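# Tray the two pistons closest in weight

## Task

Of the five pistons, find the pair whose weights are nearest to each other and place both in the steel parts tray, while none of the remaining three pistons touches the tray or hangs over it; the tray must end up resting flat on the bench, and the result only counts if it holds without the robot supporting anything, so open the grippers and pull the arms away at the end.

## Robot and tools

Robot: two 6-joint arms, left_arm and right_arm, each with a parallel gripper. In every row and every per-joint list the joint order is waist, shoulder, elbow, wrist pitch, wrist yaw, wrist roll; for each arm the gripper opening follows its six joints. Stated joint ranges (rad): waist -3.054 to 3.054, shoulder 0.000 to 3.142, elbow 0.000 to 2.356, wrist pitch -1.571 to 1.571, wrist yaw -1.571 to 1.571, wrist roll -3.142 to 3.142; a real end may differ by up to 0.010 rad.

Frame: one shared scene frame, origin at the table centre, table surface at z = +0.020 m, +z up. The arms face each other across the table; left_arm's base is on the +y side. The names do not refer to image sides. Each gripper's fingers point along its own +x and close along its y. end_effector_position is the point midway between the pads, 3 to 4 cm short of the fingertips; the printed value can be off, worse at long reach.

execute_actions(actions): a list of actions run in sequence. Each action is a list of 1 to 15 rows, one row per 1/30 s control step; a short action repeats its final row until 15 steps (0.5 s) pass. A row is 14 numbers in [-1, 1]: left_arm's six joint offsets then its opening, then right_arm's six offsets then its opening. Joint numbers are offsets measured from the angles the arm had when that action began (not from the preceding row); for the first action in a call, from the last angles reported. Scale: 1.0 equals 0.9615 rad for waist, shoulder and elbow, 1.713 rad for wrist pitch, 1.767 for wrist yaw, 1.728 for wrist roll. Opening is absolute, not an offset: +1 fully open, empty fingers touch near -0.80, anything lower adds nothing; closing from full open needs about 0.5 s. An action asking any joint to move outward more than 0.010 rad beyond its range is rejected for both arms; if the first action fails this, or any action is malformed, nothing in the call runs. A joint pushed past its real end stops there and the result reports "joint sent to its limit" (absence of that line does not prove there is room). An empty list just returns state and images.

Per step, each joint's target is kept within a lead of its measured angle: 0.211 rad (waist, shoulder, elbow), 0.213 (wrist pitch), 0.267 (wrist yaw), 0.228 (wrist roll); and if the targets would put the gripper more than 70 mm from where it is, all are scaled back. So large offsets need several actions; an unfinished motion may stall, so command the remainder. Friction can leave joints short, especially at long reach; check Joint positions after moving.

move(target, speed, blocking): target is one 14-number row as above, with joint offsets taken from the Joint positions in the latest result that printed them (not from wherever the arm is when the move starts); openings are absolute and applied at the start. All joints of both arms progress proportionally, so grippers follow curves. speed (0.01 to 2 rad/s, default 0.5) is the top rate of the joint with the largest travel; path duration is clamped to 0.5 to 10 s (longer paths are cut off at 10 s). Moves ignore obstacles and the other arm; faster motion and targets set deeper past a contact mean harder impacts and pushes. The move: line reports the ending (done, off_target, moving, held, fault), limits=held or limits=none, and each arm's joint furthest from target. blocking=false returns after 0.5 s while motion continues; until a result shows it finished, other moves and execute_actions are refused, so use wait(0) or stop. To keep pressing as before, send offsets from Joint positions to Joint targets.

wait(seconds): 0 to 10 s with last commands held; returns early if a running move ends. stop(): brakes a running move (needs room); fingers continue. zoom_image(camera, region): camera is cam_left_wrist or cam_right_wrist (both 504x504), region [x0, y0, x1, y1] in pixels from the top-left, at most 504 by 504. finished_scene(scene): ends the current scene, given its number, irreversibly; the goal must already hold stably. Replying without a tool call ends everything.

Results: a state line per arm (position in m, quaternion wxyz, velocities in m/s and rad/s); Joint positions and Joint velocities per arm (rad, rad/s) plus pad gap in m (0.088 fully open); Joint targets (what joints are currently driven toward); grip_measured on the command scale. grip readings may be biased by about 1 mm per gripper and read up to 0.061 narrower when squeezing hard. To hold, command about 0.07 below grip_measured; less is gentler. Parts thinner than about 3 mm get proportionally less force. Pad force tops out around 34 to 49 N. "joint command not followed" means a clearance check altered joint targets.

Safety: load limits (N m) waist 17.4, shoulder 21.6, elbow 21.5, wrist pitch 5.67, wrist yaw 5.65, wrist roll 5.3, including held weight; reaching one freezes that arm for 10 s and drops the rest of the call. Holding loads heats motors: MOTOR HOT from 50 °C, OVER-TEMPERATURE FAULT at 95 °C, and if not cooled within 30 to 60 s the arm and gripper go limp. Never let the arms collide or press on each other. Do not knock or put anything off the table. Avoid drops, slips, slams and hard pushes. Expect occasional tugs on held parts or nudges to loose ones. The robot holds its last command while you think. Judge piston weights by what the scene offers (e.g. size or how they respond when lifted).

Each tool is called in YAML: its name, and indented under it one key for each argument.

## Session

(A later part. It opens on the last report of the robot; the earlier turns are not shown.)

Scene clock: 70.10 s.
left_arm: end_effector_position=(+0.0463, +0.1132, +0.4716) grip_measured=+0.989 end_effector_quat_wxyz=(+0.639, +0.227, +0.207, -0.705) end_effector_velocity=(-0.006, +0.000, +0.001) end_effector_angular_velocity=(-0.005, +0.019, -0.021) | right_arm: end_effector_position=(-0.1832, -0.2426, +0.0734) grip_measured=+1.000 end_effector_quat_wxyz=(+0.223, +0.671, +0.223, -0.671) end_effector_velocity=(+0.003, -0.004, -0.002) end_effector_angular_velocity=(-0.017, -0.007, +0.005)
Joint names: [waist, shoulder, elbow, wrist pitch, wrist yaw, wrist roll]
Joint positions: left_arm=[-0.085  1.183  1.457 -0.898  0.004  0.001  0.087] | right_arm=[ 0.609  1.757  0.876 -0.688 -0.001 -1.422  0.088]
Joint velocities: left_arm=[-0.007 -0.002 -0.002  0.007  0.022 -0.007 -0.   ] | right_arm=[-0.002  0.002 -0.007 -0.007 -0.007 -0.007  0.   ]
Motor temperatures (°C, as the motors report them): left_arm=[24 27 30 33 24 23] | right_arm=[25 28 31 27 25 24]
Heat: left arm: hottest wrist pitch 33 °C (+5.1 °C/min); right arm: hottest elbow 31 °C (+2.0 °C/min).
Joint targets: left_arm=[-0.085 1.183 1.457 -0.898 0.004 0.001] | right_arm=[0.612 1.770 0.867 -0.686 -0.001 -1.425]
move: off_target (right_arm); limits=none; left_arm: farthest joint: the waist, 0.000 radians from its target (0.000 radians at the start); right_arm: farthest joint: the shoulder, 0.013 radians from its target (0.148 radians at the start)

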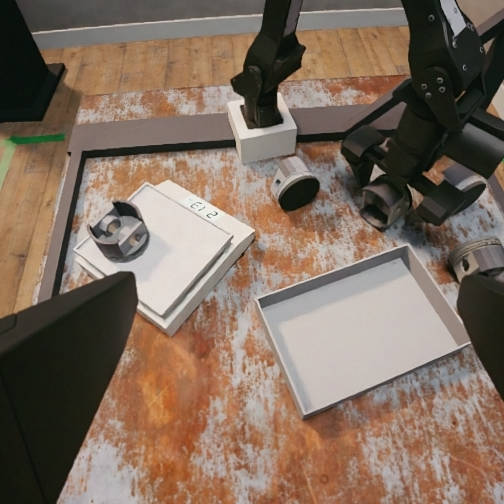

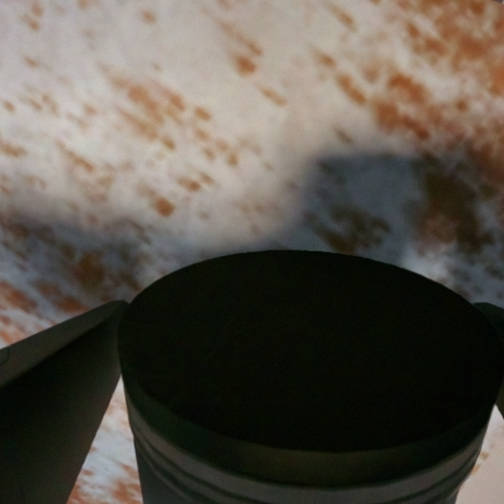

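execute_actions:
  actions:
    - [[0,0,0,0,0,0,1,0,0,0,0,0,0,0.92],[0,0,0,0,0,0,1,0,0,0,0,0,0,0.86],[0,0,0,0,0,0,1,0,0,0,0,0,0,0.8],[0,0,0,0,0,0,1,0,0,0,0,0,0,0.76],[0,0,0,0,0,0,1,0,0,0,0,0,0,0.72],[0,0,0,0,0,0,1,0,0,0,0,0,0,0.69],[0,0,0,0,0,0,1,0,0,0,0,0,0,0.66],[0,0,0,0,0,0,1,0,0,0,0,0,0,0.63],[0,0,0,0,0,0,1,0,0,0,0,0,0,0.6],[0,0,0,0,0,0,1,0,0,0,0,0,0,0.57],[0,0,0,0,0,0,1,0,0,0,0,0,0,0.54],[0,0,0,0,0,0,1,0,0,0,0,0,0,0.51]]
    - [[0,0,0,0,0,0,1,0,0,0,0,0,0,0.51]]

move:
  target: [0,0,0,0,0,0,1, -0.27,-0.184,0.264,-0.240,0,0,0.51]
  speed: 0.45

Scene clock: 72.47 s.
left_arm: end_effector_position=(+0.0463, +0.1132, +0.4716) grip_measured=+0.989 end_effector_quat_wxyz=(+0.639, +0.227, +0.207, -0.705) end_effector_velocity=(+0.000, -0.002, +0.004) end_effector_angular_velocity=(-0.023, -0.008, -0.001) | right_arm: end_effector_position=(-0.1831, -0.2427, +0.0734) grip_measured=+0.600 end_effector_quat_wxyz=(+0.223, +0.671, +0.223, -0.671) end_effector_velocity=(+0.001, -0.002, +0.000) end_effector_angular_velocity=(-0.010, -0.000, +0.005)
Joint names: [waist, shoulder, elbow, wrist pitch, wrist yaw, wrist roll]
Joint positions: left_arm=[-0.085  1.183  1.457 -0.898  0.004  0.001  0.087] | right_arm=[ 0.609  1.757  0.876 -0.689 -0.001 -1.422  0.068]
Joint velocities: left_arm=[-0.002 -0.002 -0.002  0.022 -0.007  0.007 -0.   ] | right_arm=[-0.002 -0.002 -0.002 -0.007 -0.007 -0.007 -0.   ]
Motor temperatures (°C, as the motors report them): left_arm=[24 27 30 33 24 23] | right_arm=[25 28 30 27 25 24]
Heat: left arm: hottest wrist pitch 33 °C (+5.0 °C/min); right arm: hottest elbow 30 °C (+1.0 °C/min).
Joint targets: left_arm=[-0.085 1.183 1.457 -0.898 0.004 0.001] | right_arm=[0.609 1.757 0.876 -0.689 -0.001 -1.422]

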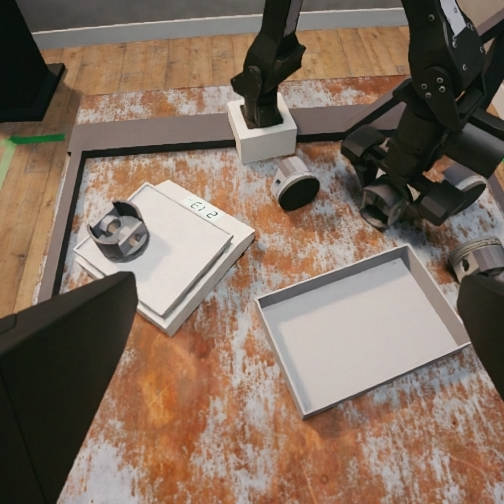

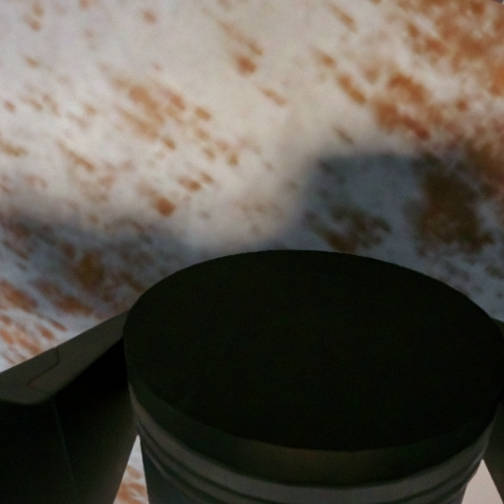

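Scene clock: 74.00 s.
left_arm: end_effector_position=(+0.0463, +0.1132, +0.4716) grip_measured=+0.989 end_effector_quat_wxyz=(+0.639, +0.227, +0.207, -0.705) end_effector_velocity=(-0.002, +0.003, -0.000) end_effector_angular_velocity=(+0.005, +0.022, +0.004) | right_arm: end_effector_position=(-0.1282, -0.2006, +0.1694) grip_measured=+0.600 end_effector_quat_wxyz=(+0.137, +0.694, +0.134, -0.694) end_effector_velocity=(+0.001, -0.002, +0.000) end_effector_angular_velocity=(-0.010, +0.003, -0.010)
Joint names: [waist, shoulder, elbow, wrist pitch, wrist yaw, wrist roll]
Joint positions: left_arm=[-0.085  1.183  1.457 -0.898  0.004  0.001  0.087] | right_arm=[ 0.353  1.595  1.117 -1.098 -0.001 -1.422  0.068]
Joint velocities: left_arm=[-0.002 -0.007 -0.002 -0.007  0.007 -0.022  0.   ] | right_arm=[-0.002 -0.002 -0.002 -0.007 -0.007  0.007  0.   ]
Motor temperatures (°C, as the motors report them): left_arm=[24 27 30 33 24 23] | right_arm=[25 29 31 27 25 24]
Heat: left arm: hottest wrist pitch 33 °C (+5.0 °C/min); right arm: hottest elbow 31 °C (+2.0 °C/min).
Joint targets: left_arm=[-0.085 1.183 1.457 -0.898 0.004 0.001] | right_arm=[0.349 1.581 1.129 -1.100 -0.001 -1.422]
move: off_target (right_arm); limits=none; left_arm: farthest joint: the waist, 0.000 radians from its target (0.000 radians at the start); right_arm: farthest joint: the shoulder, 0.015 radians from its target (0.177 radians at the start)

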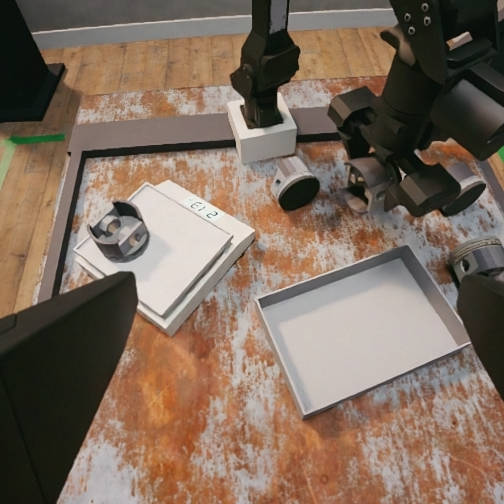

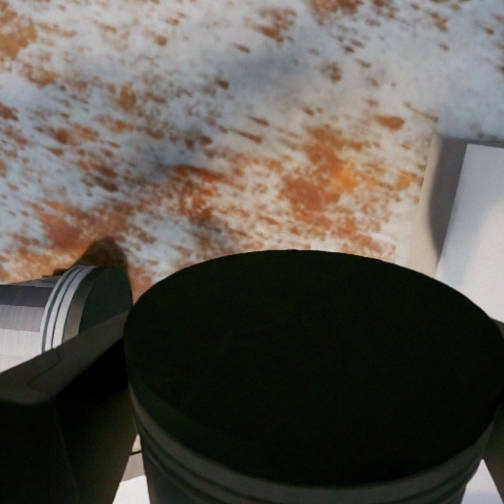

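move:
  target: [0,0,0,0,0,0,1, -1.0,0.051,0.048,0.006,0,-0.84,0.51]
  speed: 0.9

Scene clock: 79.37 s.
left_arm: end_effector_position=(+0.0463, +0.1132, +0.4716) grip_measured=+0.989 end_effector_quat_wxyz=(+0.639, +0.227, +0.207, -0.705) end_effector_velocity=(+0.000, +0.000, -0.001) end_effector_angular_velocity=(+0.009, +0.013, +0.016) | right_arm: end_effector_position=(+0.1250, -0.1769, +0.1675) grip_measured=+0.600 end_effector_quat_wxyz=(+0.300, +0.640, +0.300, -0.641) end_effector_velocity=(-0.001, -0.002, +0.000) end_effector_angular_velocity=(-0.004, +0.010, +0.005)
Joint names: [waist, shoulder, elbow, wrist pitch, wrist yaw, wrist roll]
Joint positions: left_arm=[-0.085  1.183  1.457 -0.898  0.004  0.001  0.087] | right_arm=[-0.605  1.635  1.151 -1.089 -0.001 -2.87   0.068]
Joint velocities: left_arm=[-0.002  0.002  0.002 -0.007 -0.007 -0.022 -0.   ] | right_arm=[-0.002 -0.002 -0.002 -0.007 -0.007 -0.007 -0.   ]
Motor temperatures (°C, as the motors report them): left_arm=[24 27 30 34 24 23] | right_arm=[25 29 31 27 25 24]
Heat: left arm: hottest wrist pitch 34 °C (+5.1 °C/min); right arm: hottest elbow 31 °C (+3.0 °C/min).
Joint targets: left_arm=[-0.085 1.183 1.457 -0.898 0.004 0.001] | right_arm=[-0.609 1.644 1.163 -1.088 -0.001 -2.873]
move: off_target (right_arm); limits=none; left_arm: farthest joint: the waist, 0.000 radians from its target (0.000 radians at the start); right_arm: farthest joint: the elbow, 0.012 radians from its target (0.046 radians at the start)

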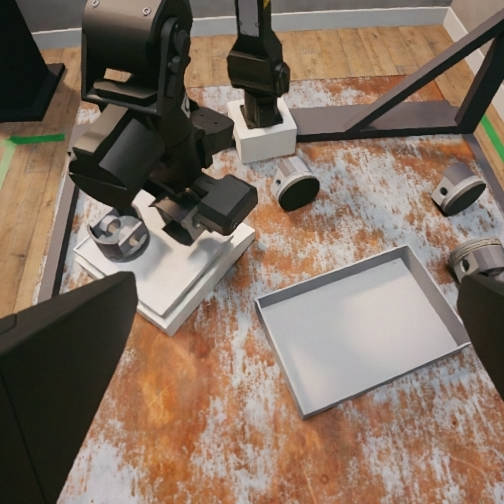

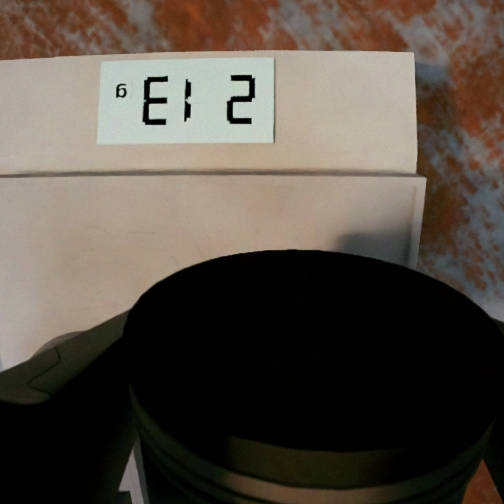

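move:
  target: [0,0,0,0,0,0,1, -0.051,0.032,-0.1126,0.0738,0,-0.028,0.51]
  speed: 0.14

Scene clock: 81.27 s.
left_arm: end_effector_position=(+0.0463, +0.1132, +0.4716) grip_measured=+0.989 end_effector_quat_wxyz=(+0.639, +0.227, +0.207, -0.705) end_effector_velocity=(-0.002, +0.002, -0.002) end_effector_angular_velocity=(+0.008, +0.009, -0.004) | right_arm: end_effector_position=(+0.1348, -0.1854, +0.1375) grip_measured=+0.600 end_effector_quat_wxyz=(+0.300, +0.640, +0.300, -0.641) end_effector_velocity=(-0.003, -0.001, +0.001) end_effector_angular_velocity=(+0.008, +0.021, +0.020)
Joint names: [waist, shoulder, elbow, wrist pitch, wrist yaw, wrist roll]
Joint positions: left_arm=[-0.085  1.183  1.457 -0.898  0.004  0.001  0.087] | right_arm=[-0.65   1.657  1.05  -0.966 -0.001 -2.915  0.068]
Joint velocities: left_arm=[-0.002 -0.002 -0.002 -0.007  0.007 -0.007 -0.   ] | right_arm=[-0.002 -0.007 -0.002 -0.007 -0.022 -0.022  0.   ]
Motor temperatures (°C, as the motors report them): left_arm=[24 27 30 34 24 23] | right_arm=[25 29 31 27 25 24]
Heat: left arm: hottest wrist pitch 34 °C (+4.0 °C/min); right arm: hottest elbow 31 °C (+2.0 °C/min).
Joint targets: left_arm=[-0.085 1.183 1.457 -0.898 0.004 0.001] | right_arm=[-0.654 1.666 1.043 -0.963 -0.001 -2.918]
move: done; limits=none; left_arm: farthest joint: the waist, 0.000 radians from its target (0.000 radians at the start); right_arm: farthest joint: the shoulder, 0.009 radians from its target (0.031 radians at the start)

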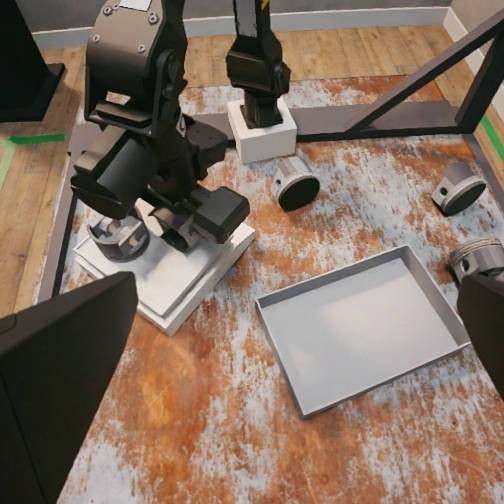

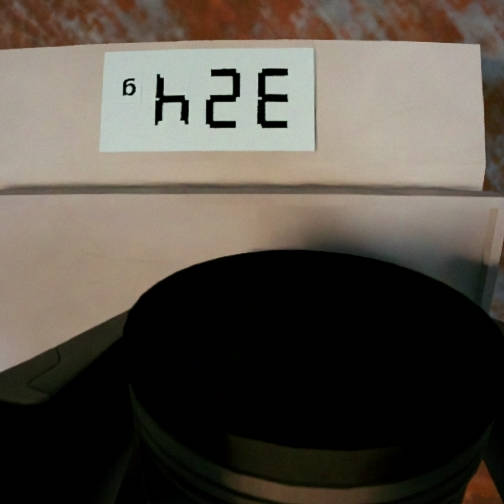

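execute_actions:
  actions:
    - [[0,0,0,0,0,0,1,0,0,0,0,0,0,0.56],[0,0,0,0,0,0,1,0,0,0,0,0,0,0.6],[0,0,0,0,0,0,1,0,0,0,0,0,0,0.63],[0,0,0,0,0,0,1,0,0,0,0,0,0,0.66],[0,0,0,0,0,0,1,0,0,0,0,0,0,0.7],[0,0,0,0,0,0,1,0,0,0,0,0,0,0.76],[0,0,0,0,0,0,1,0,0,0,0,0,0,0.82],[0,0,0,0,0,0,1,0,0,0,0,0,0,0.88]]
    - [[0,0,0,0,0,0,1,0,0,0,0,0,0,0.88]]

Scene clock: 82.73 s.
left_arm: end_effector_position=(+0.0463, +0.1132, +0.4716) grip_measured=+0.989 end_effector_quat_wxyz=(+0.639, +0.227, +0.207, -0.705) end_effector_velocity=(+0.002, +0.004, -0.003) end_effector_angular_velocity=(+0.018, +0.012, +0.021) | right_arm: end_effector_position=(+0.1348, -0.1855, +0.1374) grip_measured=+0.878 end_effector_quat_wxyz=(+0.300, +0.640, +0.300, -0.641) end_effector_velocity=(-0.005, -0.004, +0.000) end_effector_angular_velocity=(-0.010, +0.030, -0.010)
Joint names: [waist, shoulder, elbow, wrist pitch, wrist yaw, wrist roll]
Joint positions: left_arm=[-0.085  1.183  1.457 -0.898  0.004  0.001  0.087] | right_arm=[-0.65   1.657  1.05  -0.966 -0.001 -2.915  0.082]
Joint velocities: left_arm=[ 0.002 -0.007 -0.002 -0.022 -0.007 -0.022 -0.   ] | right_arm=[-0.002 -0.002 -0.002 -0.022 -0.022  0.007 -0.   ]
Motor temperatures (°C, as the motors report them): left_arm=[24 27 30 34 24 23] | right_arm=[25 29 31 27 25 24]
Heat: left arm: hottest wrist pitch 34 °C (+4.0 °C/min); right arm: hottest elbow 31 °C (+2.0 °C/min).
Joint targets: left_arm=[-0.085 1.183 1.457 -0.898 0.004 0.001] | right_arm=[-0.650 1.657 1.050 -0.966 -0.001 -2.915]

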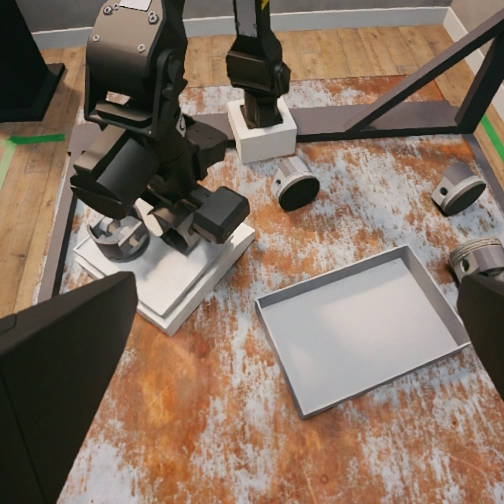

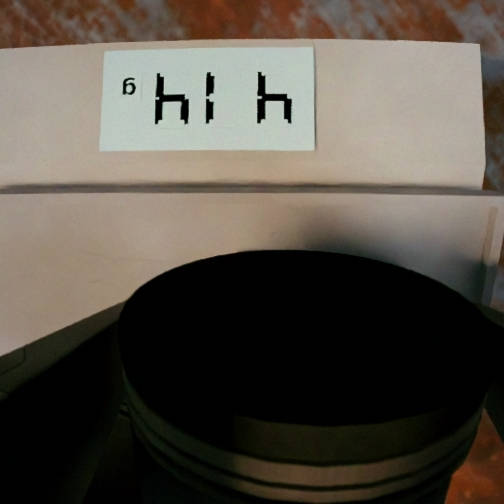

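execute_actions:
  actions:
    - [[0,0,0,0,0,0,1,0,0,0,0,0,0,0.83],[0,0,0,0,0,0,1,0,0,0,0,0,0,0.79],[0,0,0,0,0,0,1,0,0,0,0,0,0,0.75],[0,0,0,0,0,0,1,0,0,0,0,0,0,0.72],[0,0,0,0,0,0,1,0,0,0,0,0,0,0.69],[0,0,0,0,0,0,1,0,0,0,0,0,0,0.66],[0,0,0,0,0,0,1,0,0,0,0,0,0,0.63],[0,0,0,0,0,0,1,0,0,0,0,0,0,0.6],[0,0,0,0,0,0,1,0,0,0,0,0,0,0.57],[0,0,0,0,0,0,1,0,0,0,0,0,0,0.54],[0,0,0,0,0,0,1,0,0,0,0,0,0,0.51]]
    - [[0,0,0,0,0,0,1,0,0,0,0,0,0,0.51]]

move:
  target: [0,0,0,0,0,0,1, 0,-0.044,0.106,-0.070,0,0,0.51]
  speed: 0.28

move:
  target: [0,0,0,0,0,0,1, 1.0,-0.245,-0.219,-0.012,0,0.12,0.51]
  speed: 0.75

Scene clock: 86.97 s.
left_arm: end_effector_position=(+0.0463, +0.1132, +0.4716) grip_measured=+0.989 end_effector_quat_wxyz=(+0.639, +0.227, +0.207, -0.705) end_effector_velocity=(+0.000, +0.000, -0.003) end_effector_angular_velocity=(+0.014, +0.012, +0.016) | right_arm: end_effector_position=(+0.1348, -0.1855, +0.1374) grip_measured=+0.606 end_effector_quat_wxyz=(+0.300, +0.640, +0.300, -0.641) end_effector_velocity=(-0.001, -0.002, +0.001) end_effector_angular_velocity=(+0.001, +0.008, +0.020)
Joint names: [waist, shoulder, elbow, wrist pitch, wrist yaw, wrist roll]
Joint positions: left_arm=[-0.085  1.183  1.457 -0.898  0.004  0.001  0.087] | right_arm=[-0.65   1.657  1.05  -0.966 -0.001 -2.915  0.069]
Joint velocities: left_arm=[-0.002  0.002 -0.002 -0.007 -0.007 -0.022  0.   ] | right_arm=[-0.002 -0.007 -0.002 -0.007 -0.007 -0.022 -0.001]
Motor temperatures (°C, as the motors report them): left_arm=[24 27 30 34 24 23] | right_arm=[25 29 31 27 25 24]
Heat: left arm: hottest wrist pitch 34 °C (+4.0 °C/min); right arm: hottest elbow 31 °C (+2.0 °C/min).
Joint targets: left_arm=[-0.085 1.183 1.457 -0.898 0.004 0.001] | right_arm=[-0.650 1.657 1.050 -0.966 -0.001 -2.915]

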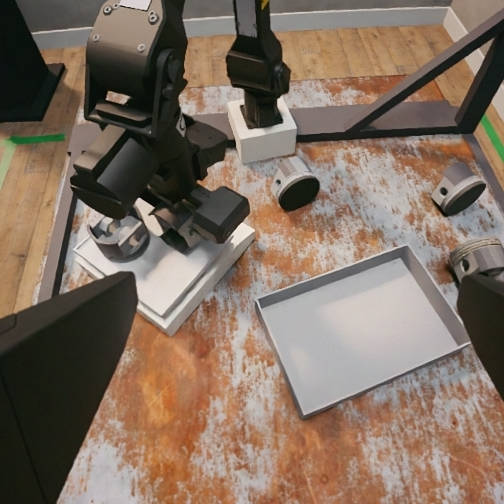

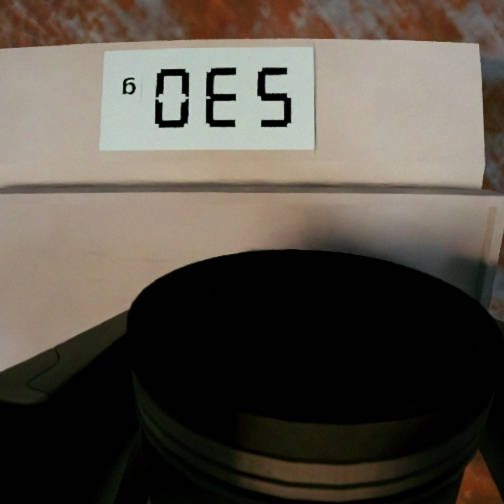

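Scene clock: 87.93 s.
left_arm: end_effector_position=(+0.0463, +0.1132, +0.4716) grip_measured=+0.989 end_effector_quat_wxyz=(+0.639, +0.227, +0.207, -0.705) end_effector_velocity=(+0.000, +0.001, +0.003) end_effector_angular_velocity=(-0.011, +0.015, +0.016) | right_arm: end_effector_position=(+0.1355, -0.1840, +0.1662) grip_measured=+0.606 end_effector_quat_wxyz=(+0.300, +0.640, +0.300, -0.641) end_effector_velocity=(-0.003, -0.005, +0.000) end_effector_angular_velocity=(-0.016, +0.016, -0.010)
Joint names: [waist, shoulder, elbow, wrist pitch, wrist yaw, wrist roll]
Joint positions: left_arm=[-0.085  1.183  1.457 -0.898  0.004  0.001  0.087] | right_arm=[-0.65   1.629  1.139 -1.083 -0.001 -2.915  0.069]
Joint velocities: left_arm=[-0.002 -0.007 -0.002  0.007 -0.007 -0.022  0.   ] | right_arm=[-0.002 -0.002 -0.002 -0.022 -0.007  0.007 -0.   ]
Motor temperatures (°C, as the motors report them): left_arm=[24 27 30 34 24 23] | right_arm=[25 29 31 27 25 24]
Heat: left arm: hottest wrist pitch 34 °C (+4.0 °C/min); right arm: hottest elbow 31 °C (+2.0 °C/min).
Joint targets: left_arm=[-0.085 1.183 1.457 -0.898 0.004 0.001] | right_arm=[-0.650 1.614 1.152 -1.086 -0.001 -2.915]
move: off_target (right_arm); limits=none; left_arm: farthest joint: the waist, 0.000 radians from its target (0.000 radians at the start); right_arm: farthest joint: the shoulder, 0.014 radians from its target (0.042 radians at the start)

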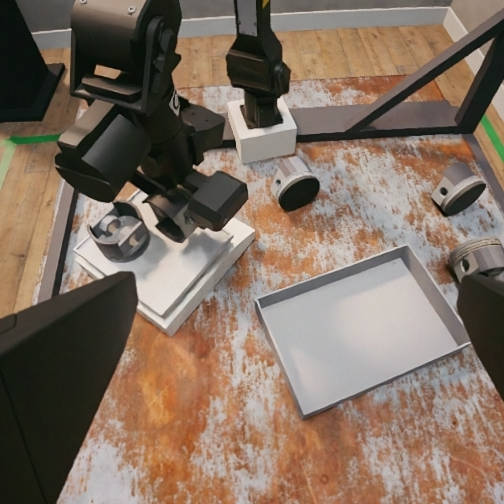

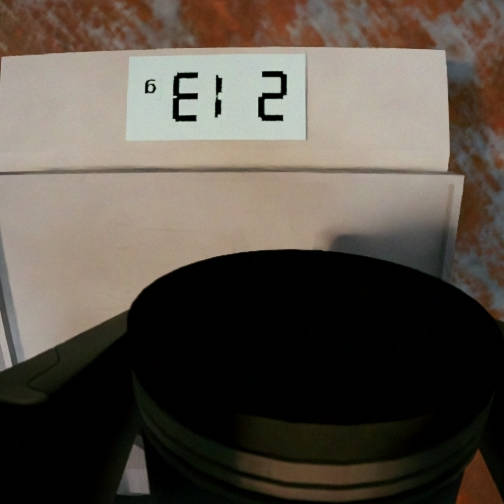

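Scene clock: 89.90 s.
left_arm: end_effector_position=(+0.0463, +0.1132, +0.4716) grip_measured=+0.989 end_effector_quat_wxyz=(+0.639, +0.227, +0.207, -0.705) end_effector_velocity=(-0.002, +0.004, -0.002) end_effector_angular_velocity=(+0.018, +0.009, -0.004) | right_arm: end_effector_position=(-0.0948, -0.2378, +0.1675) grip_measured=+0.606 end_effector_quat_wxyz=(+0.515, +0.484, +0.514, -0.486) end_effector_velocity=(-0.001, -0.007, -0.001) end_effector_angular_velocity=(-0.034, +0.007, +0.010)
Joint names: [waist, shoulder, elbow, wrist pitch, wrist yaw, wrist roll]
Joint positions: left_arm=[-0.085  1.183  1.457 -0.898  0.004  0.001  0.087] | right_arm=[ 0.308  1.406  0.935 -1.102 -0.001 -2.711  0.069]
Joint velocities: left_arm=[-0.002 -0.002  0.002 -0.022  0.007 -0.007  0.   ] | right_arm=[ 0.002  0.002 -0.002 -0.022 -0.022 -0.007  0.   ]
Motor temperatures (°C, as the motors report them): left_arm=[24 27 30 34 24 23] | right_arm=[25 29 31 27 25 24]
Heat: left arm: hottest wrist pitch 34 °C (+4.0 °C/min); right arm: hottest elbow 31 °C (+2.0 °C/min).
Joint targets: left_arm=[-0.085 1.183 1.457 -0.898 0.004 0.001] | right_arm=[0.312 1.393 0.929 -1.104 -0.001 -2.708]
move: off_target (right_arm); limits=none; left_arm: farthest joint: the waist, 0.000 radians from its target (0.000 radians at the start); right_arm: farthest joint: the shoulder, 0.013 radians from its target (0.235 radians at the start)

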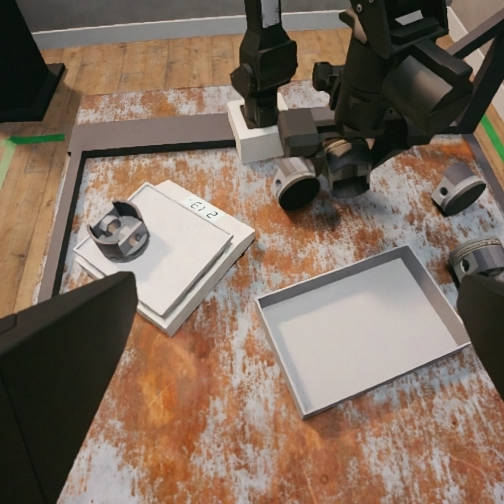

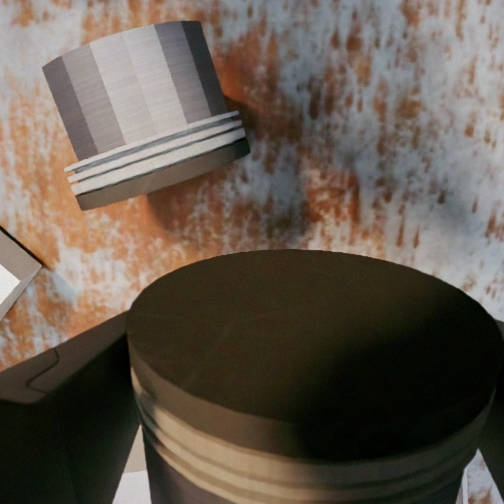

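move:
  target: [0,0,0,0,0,0,1, 0.412,0.186,-0.266,0.2475,0,0.094,0.51]
  speed: 0.35

move:
  target: [0,0,0,0,0,0,1, 0,0.019,-0.015,0.011,0,0,0.51]
  speed: 0.05

Scene clock: 92.43 s.
left_arm: end_effector_position=(+0.0463, +0.1132, +0.4716) grip_measured=+0.989 end_effector_quat_wxyz=(+0.639, +0.227, +0.207, -0.705) end_effector_velocity=(+0.002, +0.003, -0.002) end_effector_angular_velocity=(+0.018, +0.012, +0.021) | right_arm: end_effector_position=(-0.1615, -0.2926, +0.0757) grip_measured=+0.606 end_effector_quat_wxyz=(+0.568, +0.422, +0.567, -0.422) end_effector_velocity=(-0.001, +0.000, +0.000) end_effector_angular_velocity=(-0.001, +0.010, -0.010)
Joint names: [waist, shoulder, elbow, wrist pitch, wrist yaw, wrist roll]
Joint positions: left_arm=[-0.085  1.183  1.457 -0.898  0.004  0.001  0.087] | right_arm=[ 0.7    1.577  0.684 -0.68  -0.001 -2.552  0.069]
Joint velocities: left_arm=[ 0.002 -0.002  0.002 -0.022 -0.007 -0.022  0.   ] | right_arm=[-0.002 -0.002 -0.002  0.007 -0.007  0.007 -0.   ]
Motor temperatures (°C, as the motors report them): left_arm=[24 27 30 34 24 23] | right_arm=[25 29 31 27 25 24]
Heat: left arm: hottest wrist pitch 34 °C (+3.0 °C/min); right arm: hottest elbow 31 °C (+2.0 °C/min).
Joint targets: left_arm=[-0.085 1.183 1.457 -0.898 0.004 0.001] | right_arm=[0.704 1.585 0.679 -0.678 -0.001 -2.548]
move: done; limits=none; left_arm: farthest joint: the waist, 0.000 radians from its target (0.000 radians at the start); right_arm: farthest joint: the shoulder, 0.008 radians from its target (0.179 radians at the start)

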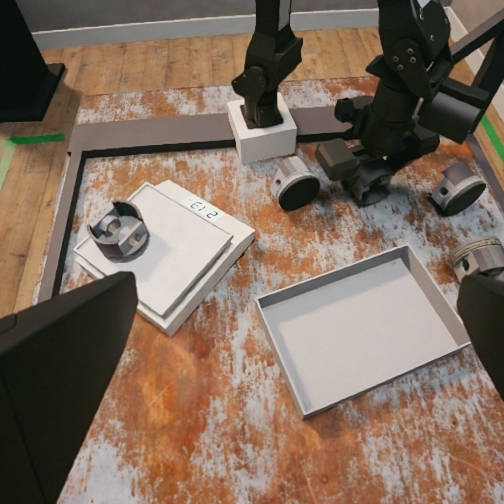

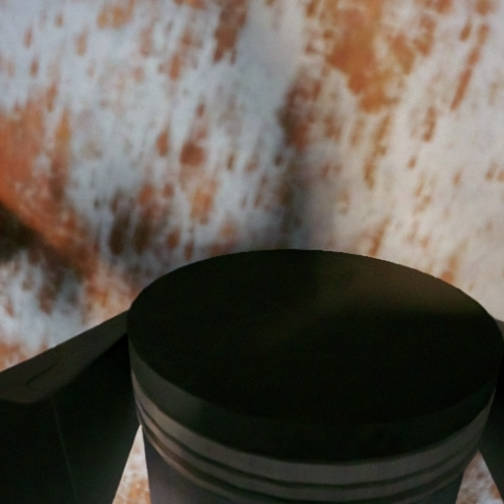

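Scene clock: 93.13 s.
left_arm: end_effector_position=(+0.0463, +0.1132, +0.4716) grip_measured=+0.989 end_effector_quat_wxyz=(+0.639, +0.227, +0.207, -0.705) end_effector_velocity=(-0.002, +0.001, -0.003) end_effector_angular_velocity=(+0.013, +0.009, -0.004) | right_arm: end_effector_position=(-0.1619, -0.2922, +0.0739) grip_measured=+0.606 end_effector_quat_wxyz=(+0.567, +0.422, +0.568, -0.422) end_effector_velocity=(+0.001, -0.002, +0.000) end_effector_angular_velocity=(-0.010, -0.001, +0.005)
Joint names: [waist, shoulder, elbow, wrist pitch, wrist yaw, wrist roll]
Joint positions: left_arm=[-0.085  1.183  1.457 -0.898  0.004  0.001  0.087] | right_arm=[ 0.7    1.581  0.68  -0.667 -0.001 -2.552  0.069]
Joint velocities: left_arm=[-0.002  0.002 -0.002 -0.007  0.007 -0.007 -0.   ] | right_arm=[-0.002 -0.002 -0.002 -0.007 -0.007 -0.007  0.   ]
Motor temperatures (°C, as the motors report them): left_arm=[24 27 30 34 24 23] | right_arm=[25 29 31 27 25 24]
Heat: left arm: hottest wrist pitch 34 °C (+3.0 °C/min); right arm: hottest elbow 31 °C (+2.0 °C/min).
Joint targets: left_arm=[-0.085 1.183 1.457 -0.898 0.004 0.001] | right_arm=[0.700 1.595 0.670 -0.661 -0.001 -2.552]
move: off_target (right_arm); limits=none; left_arm: farthest joint: the waist, 0.000 radians from its target (0.000 radians at the start); right_arm: farthest joint: the shoulder, 0.014 radians from its target (0.018 radians at the start)

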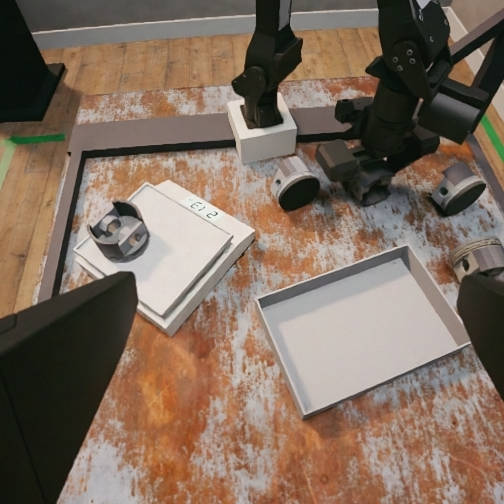

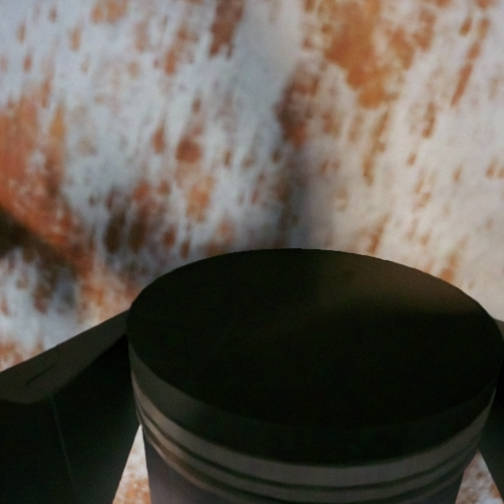

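execute_actions:
  actions:
    - [[0,0,0,0,0,0,1,0,0,0,0,0,0,0.56],[0,0,0,0,0,0,1,0,0,0,0,0,0,0.6],[0,0,0,0,0,0,1,0,0,0,0,0,0,0.63],[0,0,0,0,0,0,1,0,0,0,0,0,0,0.66],[0,0,0,0,0,0,1,0,0,0,0,0,0,0.7],[0,0,0,0,0,0,1,0,0,0,0,0,0,0.76],[0,0,0,0,0,0,1,0,0,0,0,0,0,0.84],[0,0,0,0,0,0,1,0,0,0,0,0,0,0.92],[0,0,0,0,0,0,1,0,0,0,0,0,0,0.96]]

move:
  target: [0,0,0,0,0,0,1, 0,-0.203,0.317,-0.285,0,0,1]
  speed: 0.55

move:
  target: [0,0,0,0,0,0,1, -0.148,0.869,0.969,-0.059,0,0.104,1]
  speed: 0.8

Scene clock: 95.13 s.
left_arm: end_effector_position=(+0.0463, +0.1132, +0.4716) grip_measured=+0.989 end_effector_quat_wxyz=(+0.639, +0.227, +0.207, -0.705) end_effector_velocity=(+0.004, +0.001, -0.003) end_effector_angular_velocity=(+0.012, -0.008, +0.025) | right_arm: end_effector_position=(-0.1620, -0.2922, +0.0739) grip_measured=+0.932 end_effector_quat_wxyz=(+0.567, +0.422, +0.568, -0.422) end_effector_velocity=(+0.000, +0.002, +0.000) end_effector_angular_velocity=(+0.010, +0.001, +0.020)
Joint names: [waist, shoulder, elbow, wrist pitch, wrist yaw, wrist roll]
Joint positions: left_arm=[-0.085  1.183  1.457 -0.898  0.004  0.001  0.087] | right_arm=[ 0.7    1.581  0.68  -0.667 -0.001 -2.552  0.085]
Joint velocities: left_arm=[ 0.002 -0.002 -0.007 -0.007 -0.022 -0.007 -0.   ] | right_arm=[-0.002 -0.002 -0.002  0.007  0.007 -0.022  0.012]
Motor temperatures (°C, as the motors report them): left_arm=[24 27 30 34 24 23] | right_arm=[25 29 31 27 25 24]
Heat: left arm: hottest wrist pitch 34 °C (+3.0 °C/min); right arm: hottest elbow 31 °C (+2.0 °C/min).
Joint targets: left_arm=[-0.085 1.183 1.457 -0.898 0.004 0.001] | right_arm=[0.700 1.581 0.680 -0.668 -0.001 -2.552]

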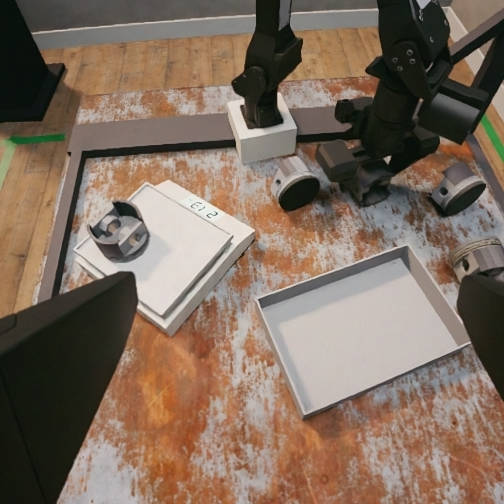

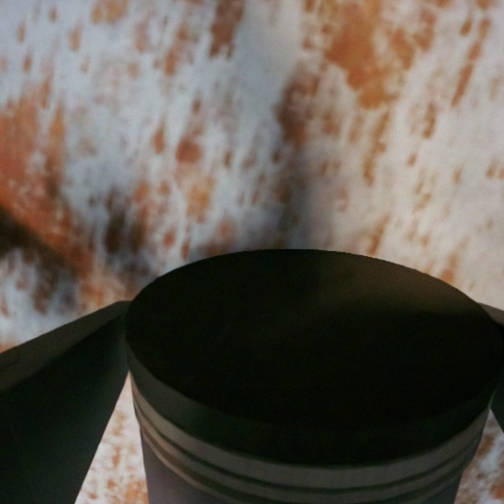

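Scene clock: 96.67 s.
left_arm: end_effector_position=(+0.0463, +0.1132, +0.4716) grip_measured=+0.989 end_effector_quat_wxyz=(+0.639, +0.227, +0.207, -0.705) end_effector_velocity=(+0.001, +0.005, -0.005) end_effector_angular_velocity=(+0.021, -0.012, -0.001) | right_arm: end_effector_position=(-0.1619, -0.2923, +0.1801) grip_measured=+1.000 end_effector_quat_wxyz=(+0.567, +0.422, +0.567, -0.422) end_effector_velocity=(-0.000, -0.004, -0.000) end_effector_angular_velocity=(-0.022, +0.008, +0.005)
Joint names: [waist, shoulder, elbow, wrist pitch, wrist yaw, wrist roll]
Joint positions: left_arm=[-0.085  1.183  1.457 -0.898  0.004  0.001  0.087] | right_arm=[ 0.7    1.395  0.977 -1.153 -0.001 -2.552  0.088]
Joint velocities: left_arm=[-0.002 -0.007 -0.007 -0.022 -0.007  0.007  0.   ] | right_arm=[-0.002 -0.002 -0.002 -0.007 -0.022 -0.007  0.   ]
Motor temperatures (°C, as the motors report them): left_arm=[24 27 30 34 24 23] | right_arm=[25 29 31 27 25 24]
Heat: left arm: hottest wrist pitch 34 °C (+3.0 °C/min); right arm: hottest elbow 31 °C (+2.0 °C/min).
Joint targets: left_arm=[-0.085 1.183 1.457 -0.898 0.004 0.001] | right_arm=[0.700 1.386 0.984 -1.155 -0.001 -2.552]
move: done; limits=none; left_arm: farthest joint: the waist, 0.000 radians from its target (0.000 radians at the start); right_arm: farthest joint: the shoulder, 0.009 radians from its target (0.196 radians at the start)

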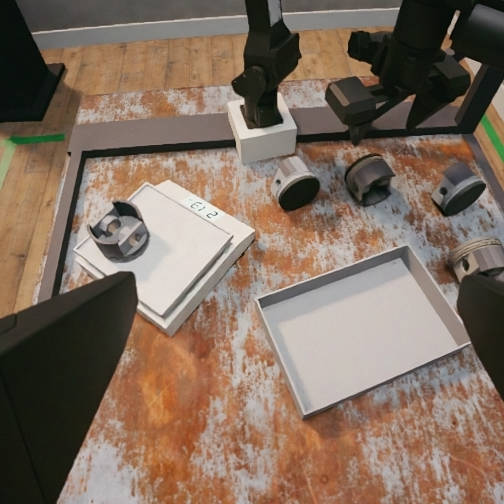

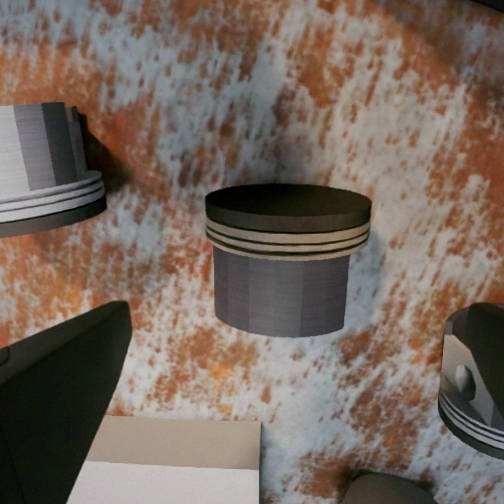

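Scene clock: 98.63 s.
left_arm: end_effector_position=(+0.0463, +0.1132, +0.4716) grip_measured=+0.989 end_effector_quat_wxyz=(+0.639, +0.227, +0.207, -0.705) end_effector_velocity=(-0.000, +0.002, -0.002) end_effector_angular_velocity=(+0.008, +0.009, +0.001) | right_arm: end_effector_position=(-0.2819, -0.1157, +0.1588) grip_measured=+1.000 end_effector_quat_wxyz=(+0.491, +0.506, +0.497, -0.506) end_effector_velocity=(+0.000, +0.003, +0.002) end_effector_angular_velocity=(+0.014, +0.003, +0.005)
Joint names: [waist, shoulder, elbow, wrist pitch, wrist yaw, wrist roll]
Joint positions: left_arm=[-0.085  1.183  1.457 -0.898  0.004  0.001  0.087] | right_arm=[ 0.561  2.211  1.901 -1.252 -0.001 -2.375  0.088]
Joint velocities: left_arm=[ 0.002 -0.002 -0.002 -0.007  0.007 -0.007 -0.   ] | right_arm=[-0.002 -0.002  0.002  0.007  0.007 -0.007  0.   ]
Motor temperatures (°C, as the motors report them): left_arm=[24 27 30 34 24 23] | right_arm=[25 29 31 27 25 24]
Heat: left arm: hottest wrist pitch 34 °C (+3.0 °C/min); right arm: hottest elbow 31 °C (+2.0 °C/min).
Joint targets: left_arm=[-0.085 1.183 1.457 -0.898 0.004 0.001] | right_arm=[0.558 2.230 1.908 -1.254 -0.001 -2.372]
move: off_target (right_arm); limits=none; left_arm: farthest joint: the waist, 0.000 radians from its target (0.000 radians at the start); right_arm: farthest joint: the shoulder, 0.019 radians from its target (0.836 radians at the start)

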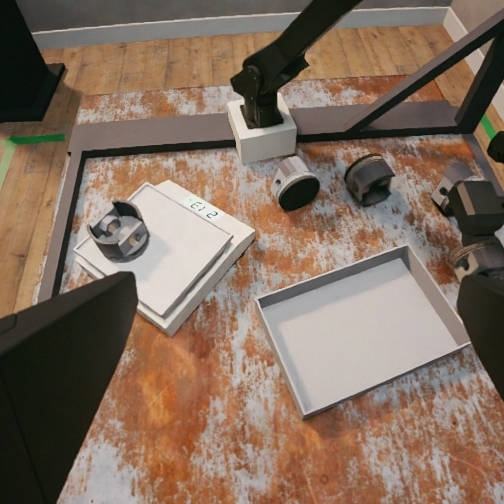

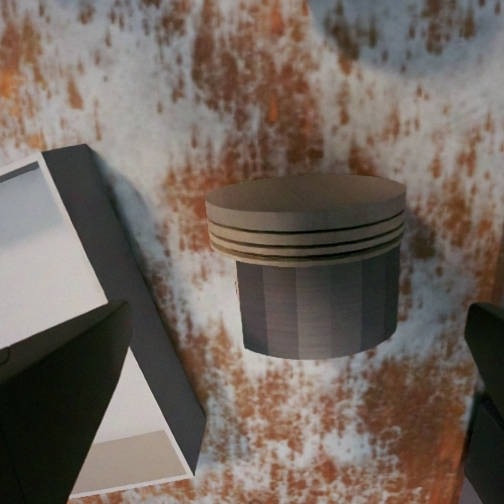

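move:
  target: [0,0,0,0,0,0,1, 0.030,0.096,-0.2227,0.159,0,-0.031,1]
  speed: 0.22

Scene clock: 101.10 s.
left_arm: end_effector_position=(+0.0463, +0.1132, +0.4716) grip_measured=+0.989 end_effector_quat_wxyz=(+0.639, +0.227, +0.207, -0.705) end_effector_velocity=(+0.003, +0.002, +0.002) end_effector_angular_velocity=(-0.004, -0.018, +0.011) | right_arm: end_effector_position=(-0.2890, -0.1242, +0.0778) grip_measured=+1.000 end_effector_quat_wxyz=(+0.513, +0.487, +0.513, -0.487) end_effector_velocity=(+0.000, -0.000, -0.001) end_effector_angular_velocity=(-0.003, +0.007, +0.005)
Joint names: [waist, shoulder, elbow, wrist pitch, wrist yaw, wrist roll]
Joint positions: left_arm=[-0.085  1.183  1.457 -0.898  0.004  0.001  0.087] | right_arm=[ 0.586  2.286  1.696 -0.982 -0.001 -2.426  0.088]
Joint velocities: left_arm=[-0.002 -0.007  0.002 -0.007 -0.022  0.007 -0.   ] | right_arm=[-0.002 -0.002 -0.007  0.007 -0.007 -0.007  0.   ]
Motor temperatures (°C, as the motors report them): left_arm=[24 27 30 35 24 23] | right_arm=[25 29 31 27 25 24]
Heat: left arm: hottest wrist pitch 35 °C (+3.0 °C/min); right arm: hottest elbow 31 °C (+1.0 °C/min).
Joint targets: left_arm=[-0.085 1.183 1.457 -0.898 0.004 0.001] | right_arm=[0.590 2.303 1.687 -0.979 -0.001 -2.429]
move: off_target (right_arm); limits=none; left_arm: farthest joint: the waist, 0.000 radians from its target (0.000 radians at the start); right_arm: farthest joint: the shoulder, 0.018 radians from its target (0.092 radians at the start)

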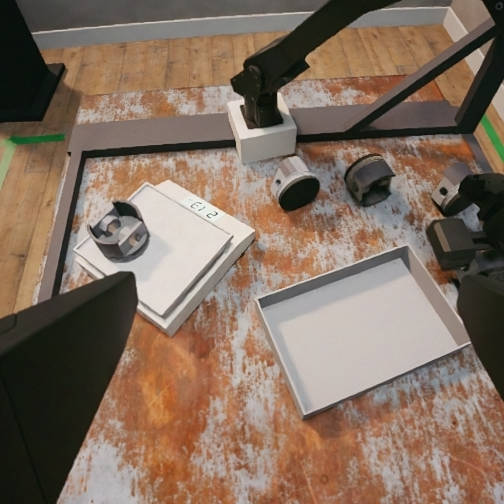

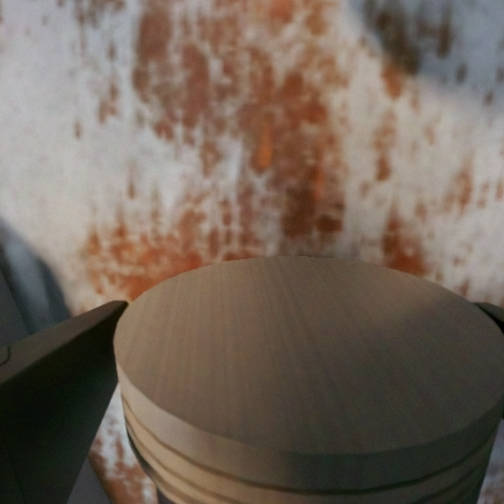

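execute_actions:
  actions:
    - [[0,0,0,0,0,0,1,0,0,0,0,0,0,0.92],[0,0,0,0,0,0,1,0,0,0,0,0,0,0.86],[0,0,0,0,0,0,1,0,0,0,0,0,0,0.8],[0,0,0,0,0,0,1,0,0,0,0,0,0,0.76],[0,0,0,0,0,0,1,0,0,0,0,0,0,0.72],[0,0,0,0,0,0,1,0,0,0,0,0,0,0.69],[0,0,0,0,0,0,1,0,0,0,0,0,0,0.66],[0,0,0,0,0,0,1,0,0,0,0,0,0,0.63],[0,0,0,0,0,0,1,0,0,0,0,0,0,0.6],[0,0,0,0,0,0,1,0,0,0,0,0,0,0.57],[0,0,0,0,0,0,1,0,0,0,0,0,0,0.54],[0,0,0,0,0,0,1,0,0,0,0,0,0,0.51]]
    - [[0,0,0,0,0,0,1,0,0,0,0,0,0,0.51]]

move:
  target: [0,0,0,0,0,0,1, 0,-0.084,0.151,-0.114,0,0,0.51]
  speed: 0.35

move:
  target: [0,0,0,0,0,0,1, -0.70,-0.634,-0.722,0.054,0,-0.15,0.51]
  speed: 0.6

Scene clock: 103.03 s.
left_arm: end_effector_position=(+0.0463, +0.1132, +0.4716) grip_measured=+0.989 end_effector_quat_wxyz=(+0.639, +0.227, +0.207, -0.705) end_effector_velocity=(+0.000, -0.000, +0.001) end_effector_angular_velocity=(-0.007, +0.002, +0.008) | right_arm: end_effector_position=(-0.2890, -0.1241, +0.0778) grip_measured=+0.593 end_effector_quat_wxyz=(+0.513, +0.487, +0.513, -0.487) end_effector_velocity=(+0.000, -0.000, +0.002) end_effector_angular_velocity=(-0.007, +0.004, +0.005)
Joint names: [waist, shoulder, elbow, wrist pitch, wrist yaw, wrist roll]
Joint positions: left_arm=[-0.085  1.183  1.457 -0.898  0.004  0.001  0.087] | right_arm=[ 0.586  2.286  1.696 -0.981 -0.    -2.426  0.068]
Joint velocities: left_arm=[-0.002 -0.002 -0.002  0.007 -0.007 -0.007 -0.   ] | right_arm=[-0.002 -0.002  0.002 -0.007 -0.007 -0.007 -0.   ]
Motor temperatures (°C, as the motors report them): left_arm=[24 27 30 35 24 23] | right_arm=[25 30 31 27 25 24]
Heat: left arm: hottest wrist pitch 35 °C (+3.0 °C/min); right arm: hottest elbow 31 °C (+1.0 °C/min).
Joint targets: left_arm=[-0.085 1.183 1.457 -0.898 0.004 0.001] | right_arm=[0.586 2.286 1.696 -0.981 -0.000 -2.426]

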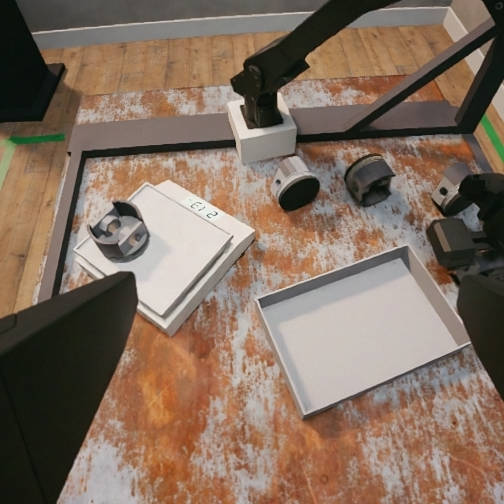

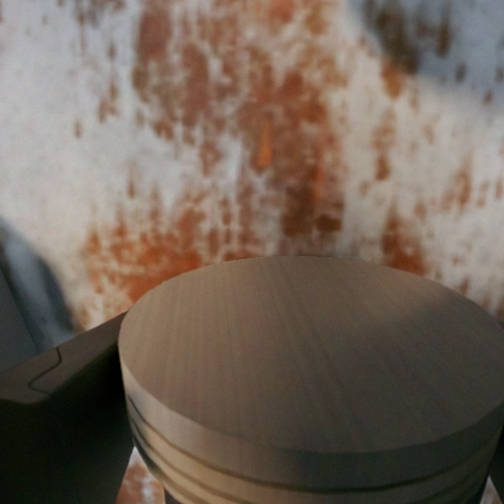

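Scene clock: 104.13 s.
left_arm: end_effector_position=(+0.0463, +0.1132, +0.4716) grip_measured=+0.989 end_effector_quat_wxyz=(+0.639, +0.227, +0.207, -0.705) end_effector_velocity=(+0.000, -0.000, +0.001) end_effector_angular_velocity=(-0.007, +0.002, +0.008) | right_arm: end_effector_position=(-0.2894, -0.1237, +0.1364) grip_measured=+0.593 end_effector_quat_wxyz=(+0.511, +0.487, +0.514, -0.487) end_effector_velocity=(+0.004, -0.004, +0.000) end_effector_angular_velocity=(-0.021, -0.010, +0.005)
Joint names: [waist, shoulder, elbow, wrist pitch, wrist yaw, wrist roll]
Joint positions: left_arm=[-0.085  1.183  1.457 -0.898  0.004  0.001  0.087] | right_arm=[ 0.586  2.223  1.83  -1.174 -0.    -2.426  0.068]
Joint velocities: left_arm=[-0.002 -0.002 -0.002  0.007 -0.007 -0.007 -0.   ] | right_arm=[-0.002 -0.002 -0.002 -0.022 -0.007 -0.007 -0.   ]
Motor temperatures (°C, as the motors report them): left_arm=[24 27 30 35 24 23] | right_arm=[25 31 31 27 25 24]
Heat: left arm: hottest wrist pitch 35 °C (+3.0 °C/min); right arm: hottest shoulder 31 °C (+1.0 °C/min).
Joint targets: left_arm=[-0.085 1.183 1.457 -0.898 0.004 0.001] | right_arm=[0.586 2.205 1.841 -1.177 -0.000 -2.426]
move: off_target (right_arm); limits=none; left_arm: farthest joint: the waist, 0.000 radians from its target (0.000 radians at the start); right_arm: farthest joint: the shoulder, 0.018 radians from its target (0.080 radians at the start)

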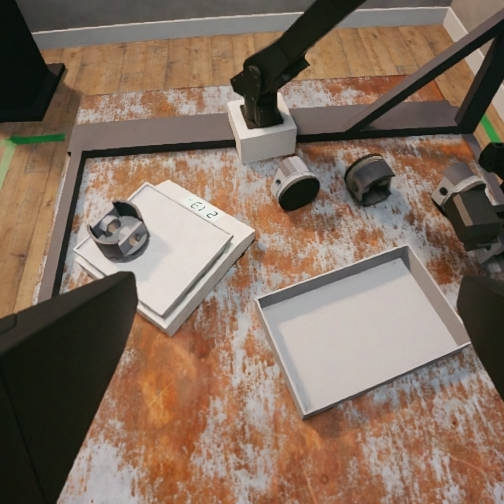

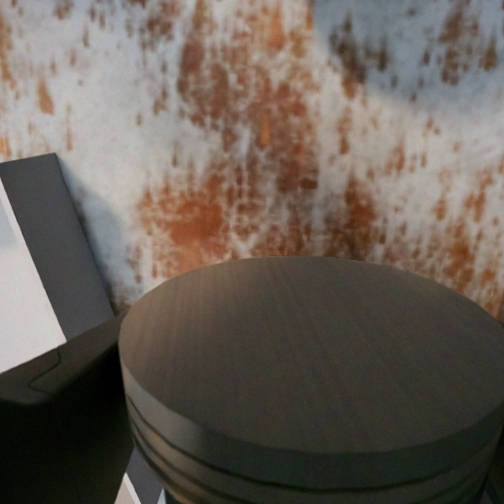

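Scene clock: 105.93 s.
left_arm: end_effector_position=(+0.0463, +0.1132, +0.4716) grip_measured=+0.989 end_effector_quat_wxyz=(+0.639, +0.227, +0.207, -0.705) end_effector_velocity=(+0.000, +0.000, -0.003) end_effector_angular_velocity=(+0.012, +0.000, +0.008) | right_arm: end_effector_position=(-0.0180, -0.1545, +0.1669) grip_measured=+0.593 end_effector_quat_wxyz=(+0.402, +0.582, +0.403, -0.582) end_effector_velocity=(-0.003, +0.001, +0.001) end_effector_angular_velocity=(+0.010, +0.023, +0.020)
Joint names: [waist, shoulder, elbow, wrist pitch, wrist yaw, wrist roll]
Joint positions: left_arm=[-0.085  1.183  1.457 -0.898  0.004  0.001  0.087] | right_arm=[-0.083  1.629  1.143 -1.083 -0.    -2.682  0.068]
Joint velocities: left_arm=[-0.002  0.002 -0.002 -0.007 -0.007 -0.007 -0.   ] | right_arm=[-0.002 -0.007 -0.002  0.007 -0.022 -0.022 -0.   ]
Motor temperatures (°C, as the motors report them): left_arm=[24 27 30 35 24 23] | right_arm=[25 31 31 27 25 24]
Heat: left arm: hottest wrist pitch 35 °C (+3.0 °C/min); right arm: hottest shoulder 31 °C (+1.0 °C/min).
Joint targets: left_arm=[-0.085 1.183 1.457 -0.898 0.004 0.001] | right_arm=[-0.087 1.613 1.136 -1.081 -0.000 -2.685]
move: off_target (right_arm); limits=none; left_arm: farthest joint: the waist, 0.000 radians from its target (0.000 radians at the start); right_arm: farthest joint: the shoulder, 0.016 radians from its target (0.610 radians at the start)

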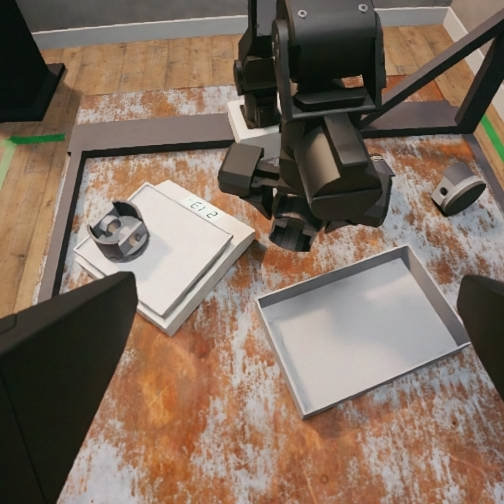

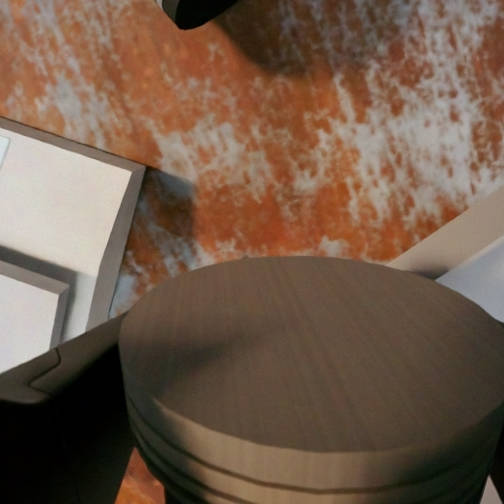

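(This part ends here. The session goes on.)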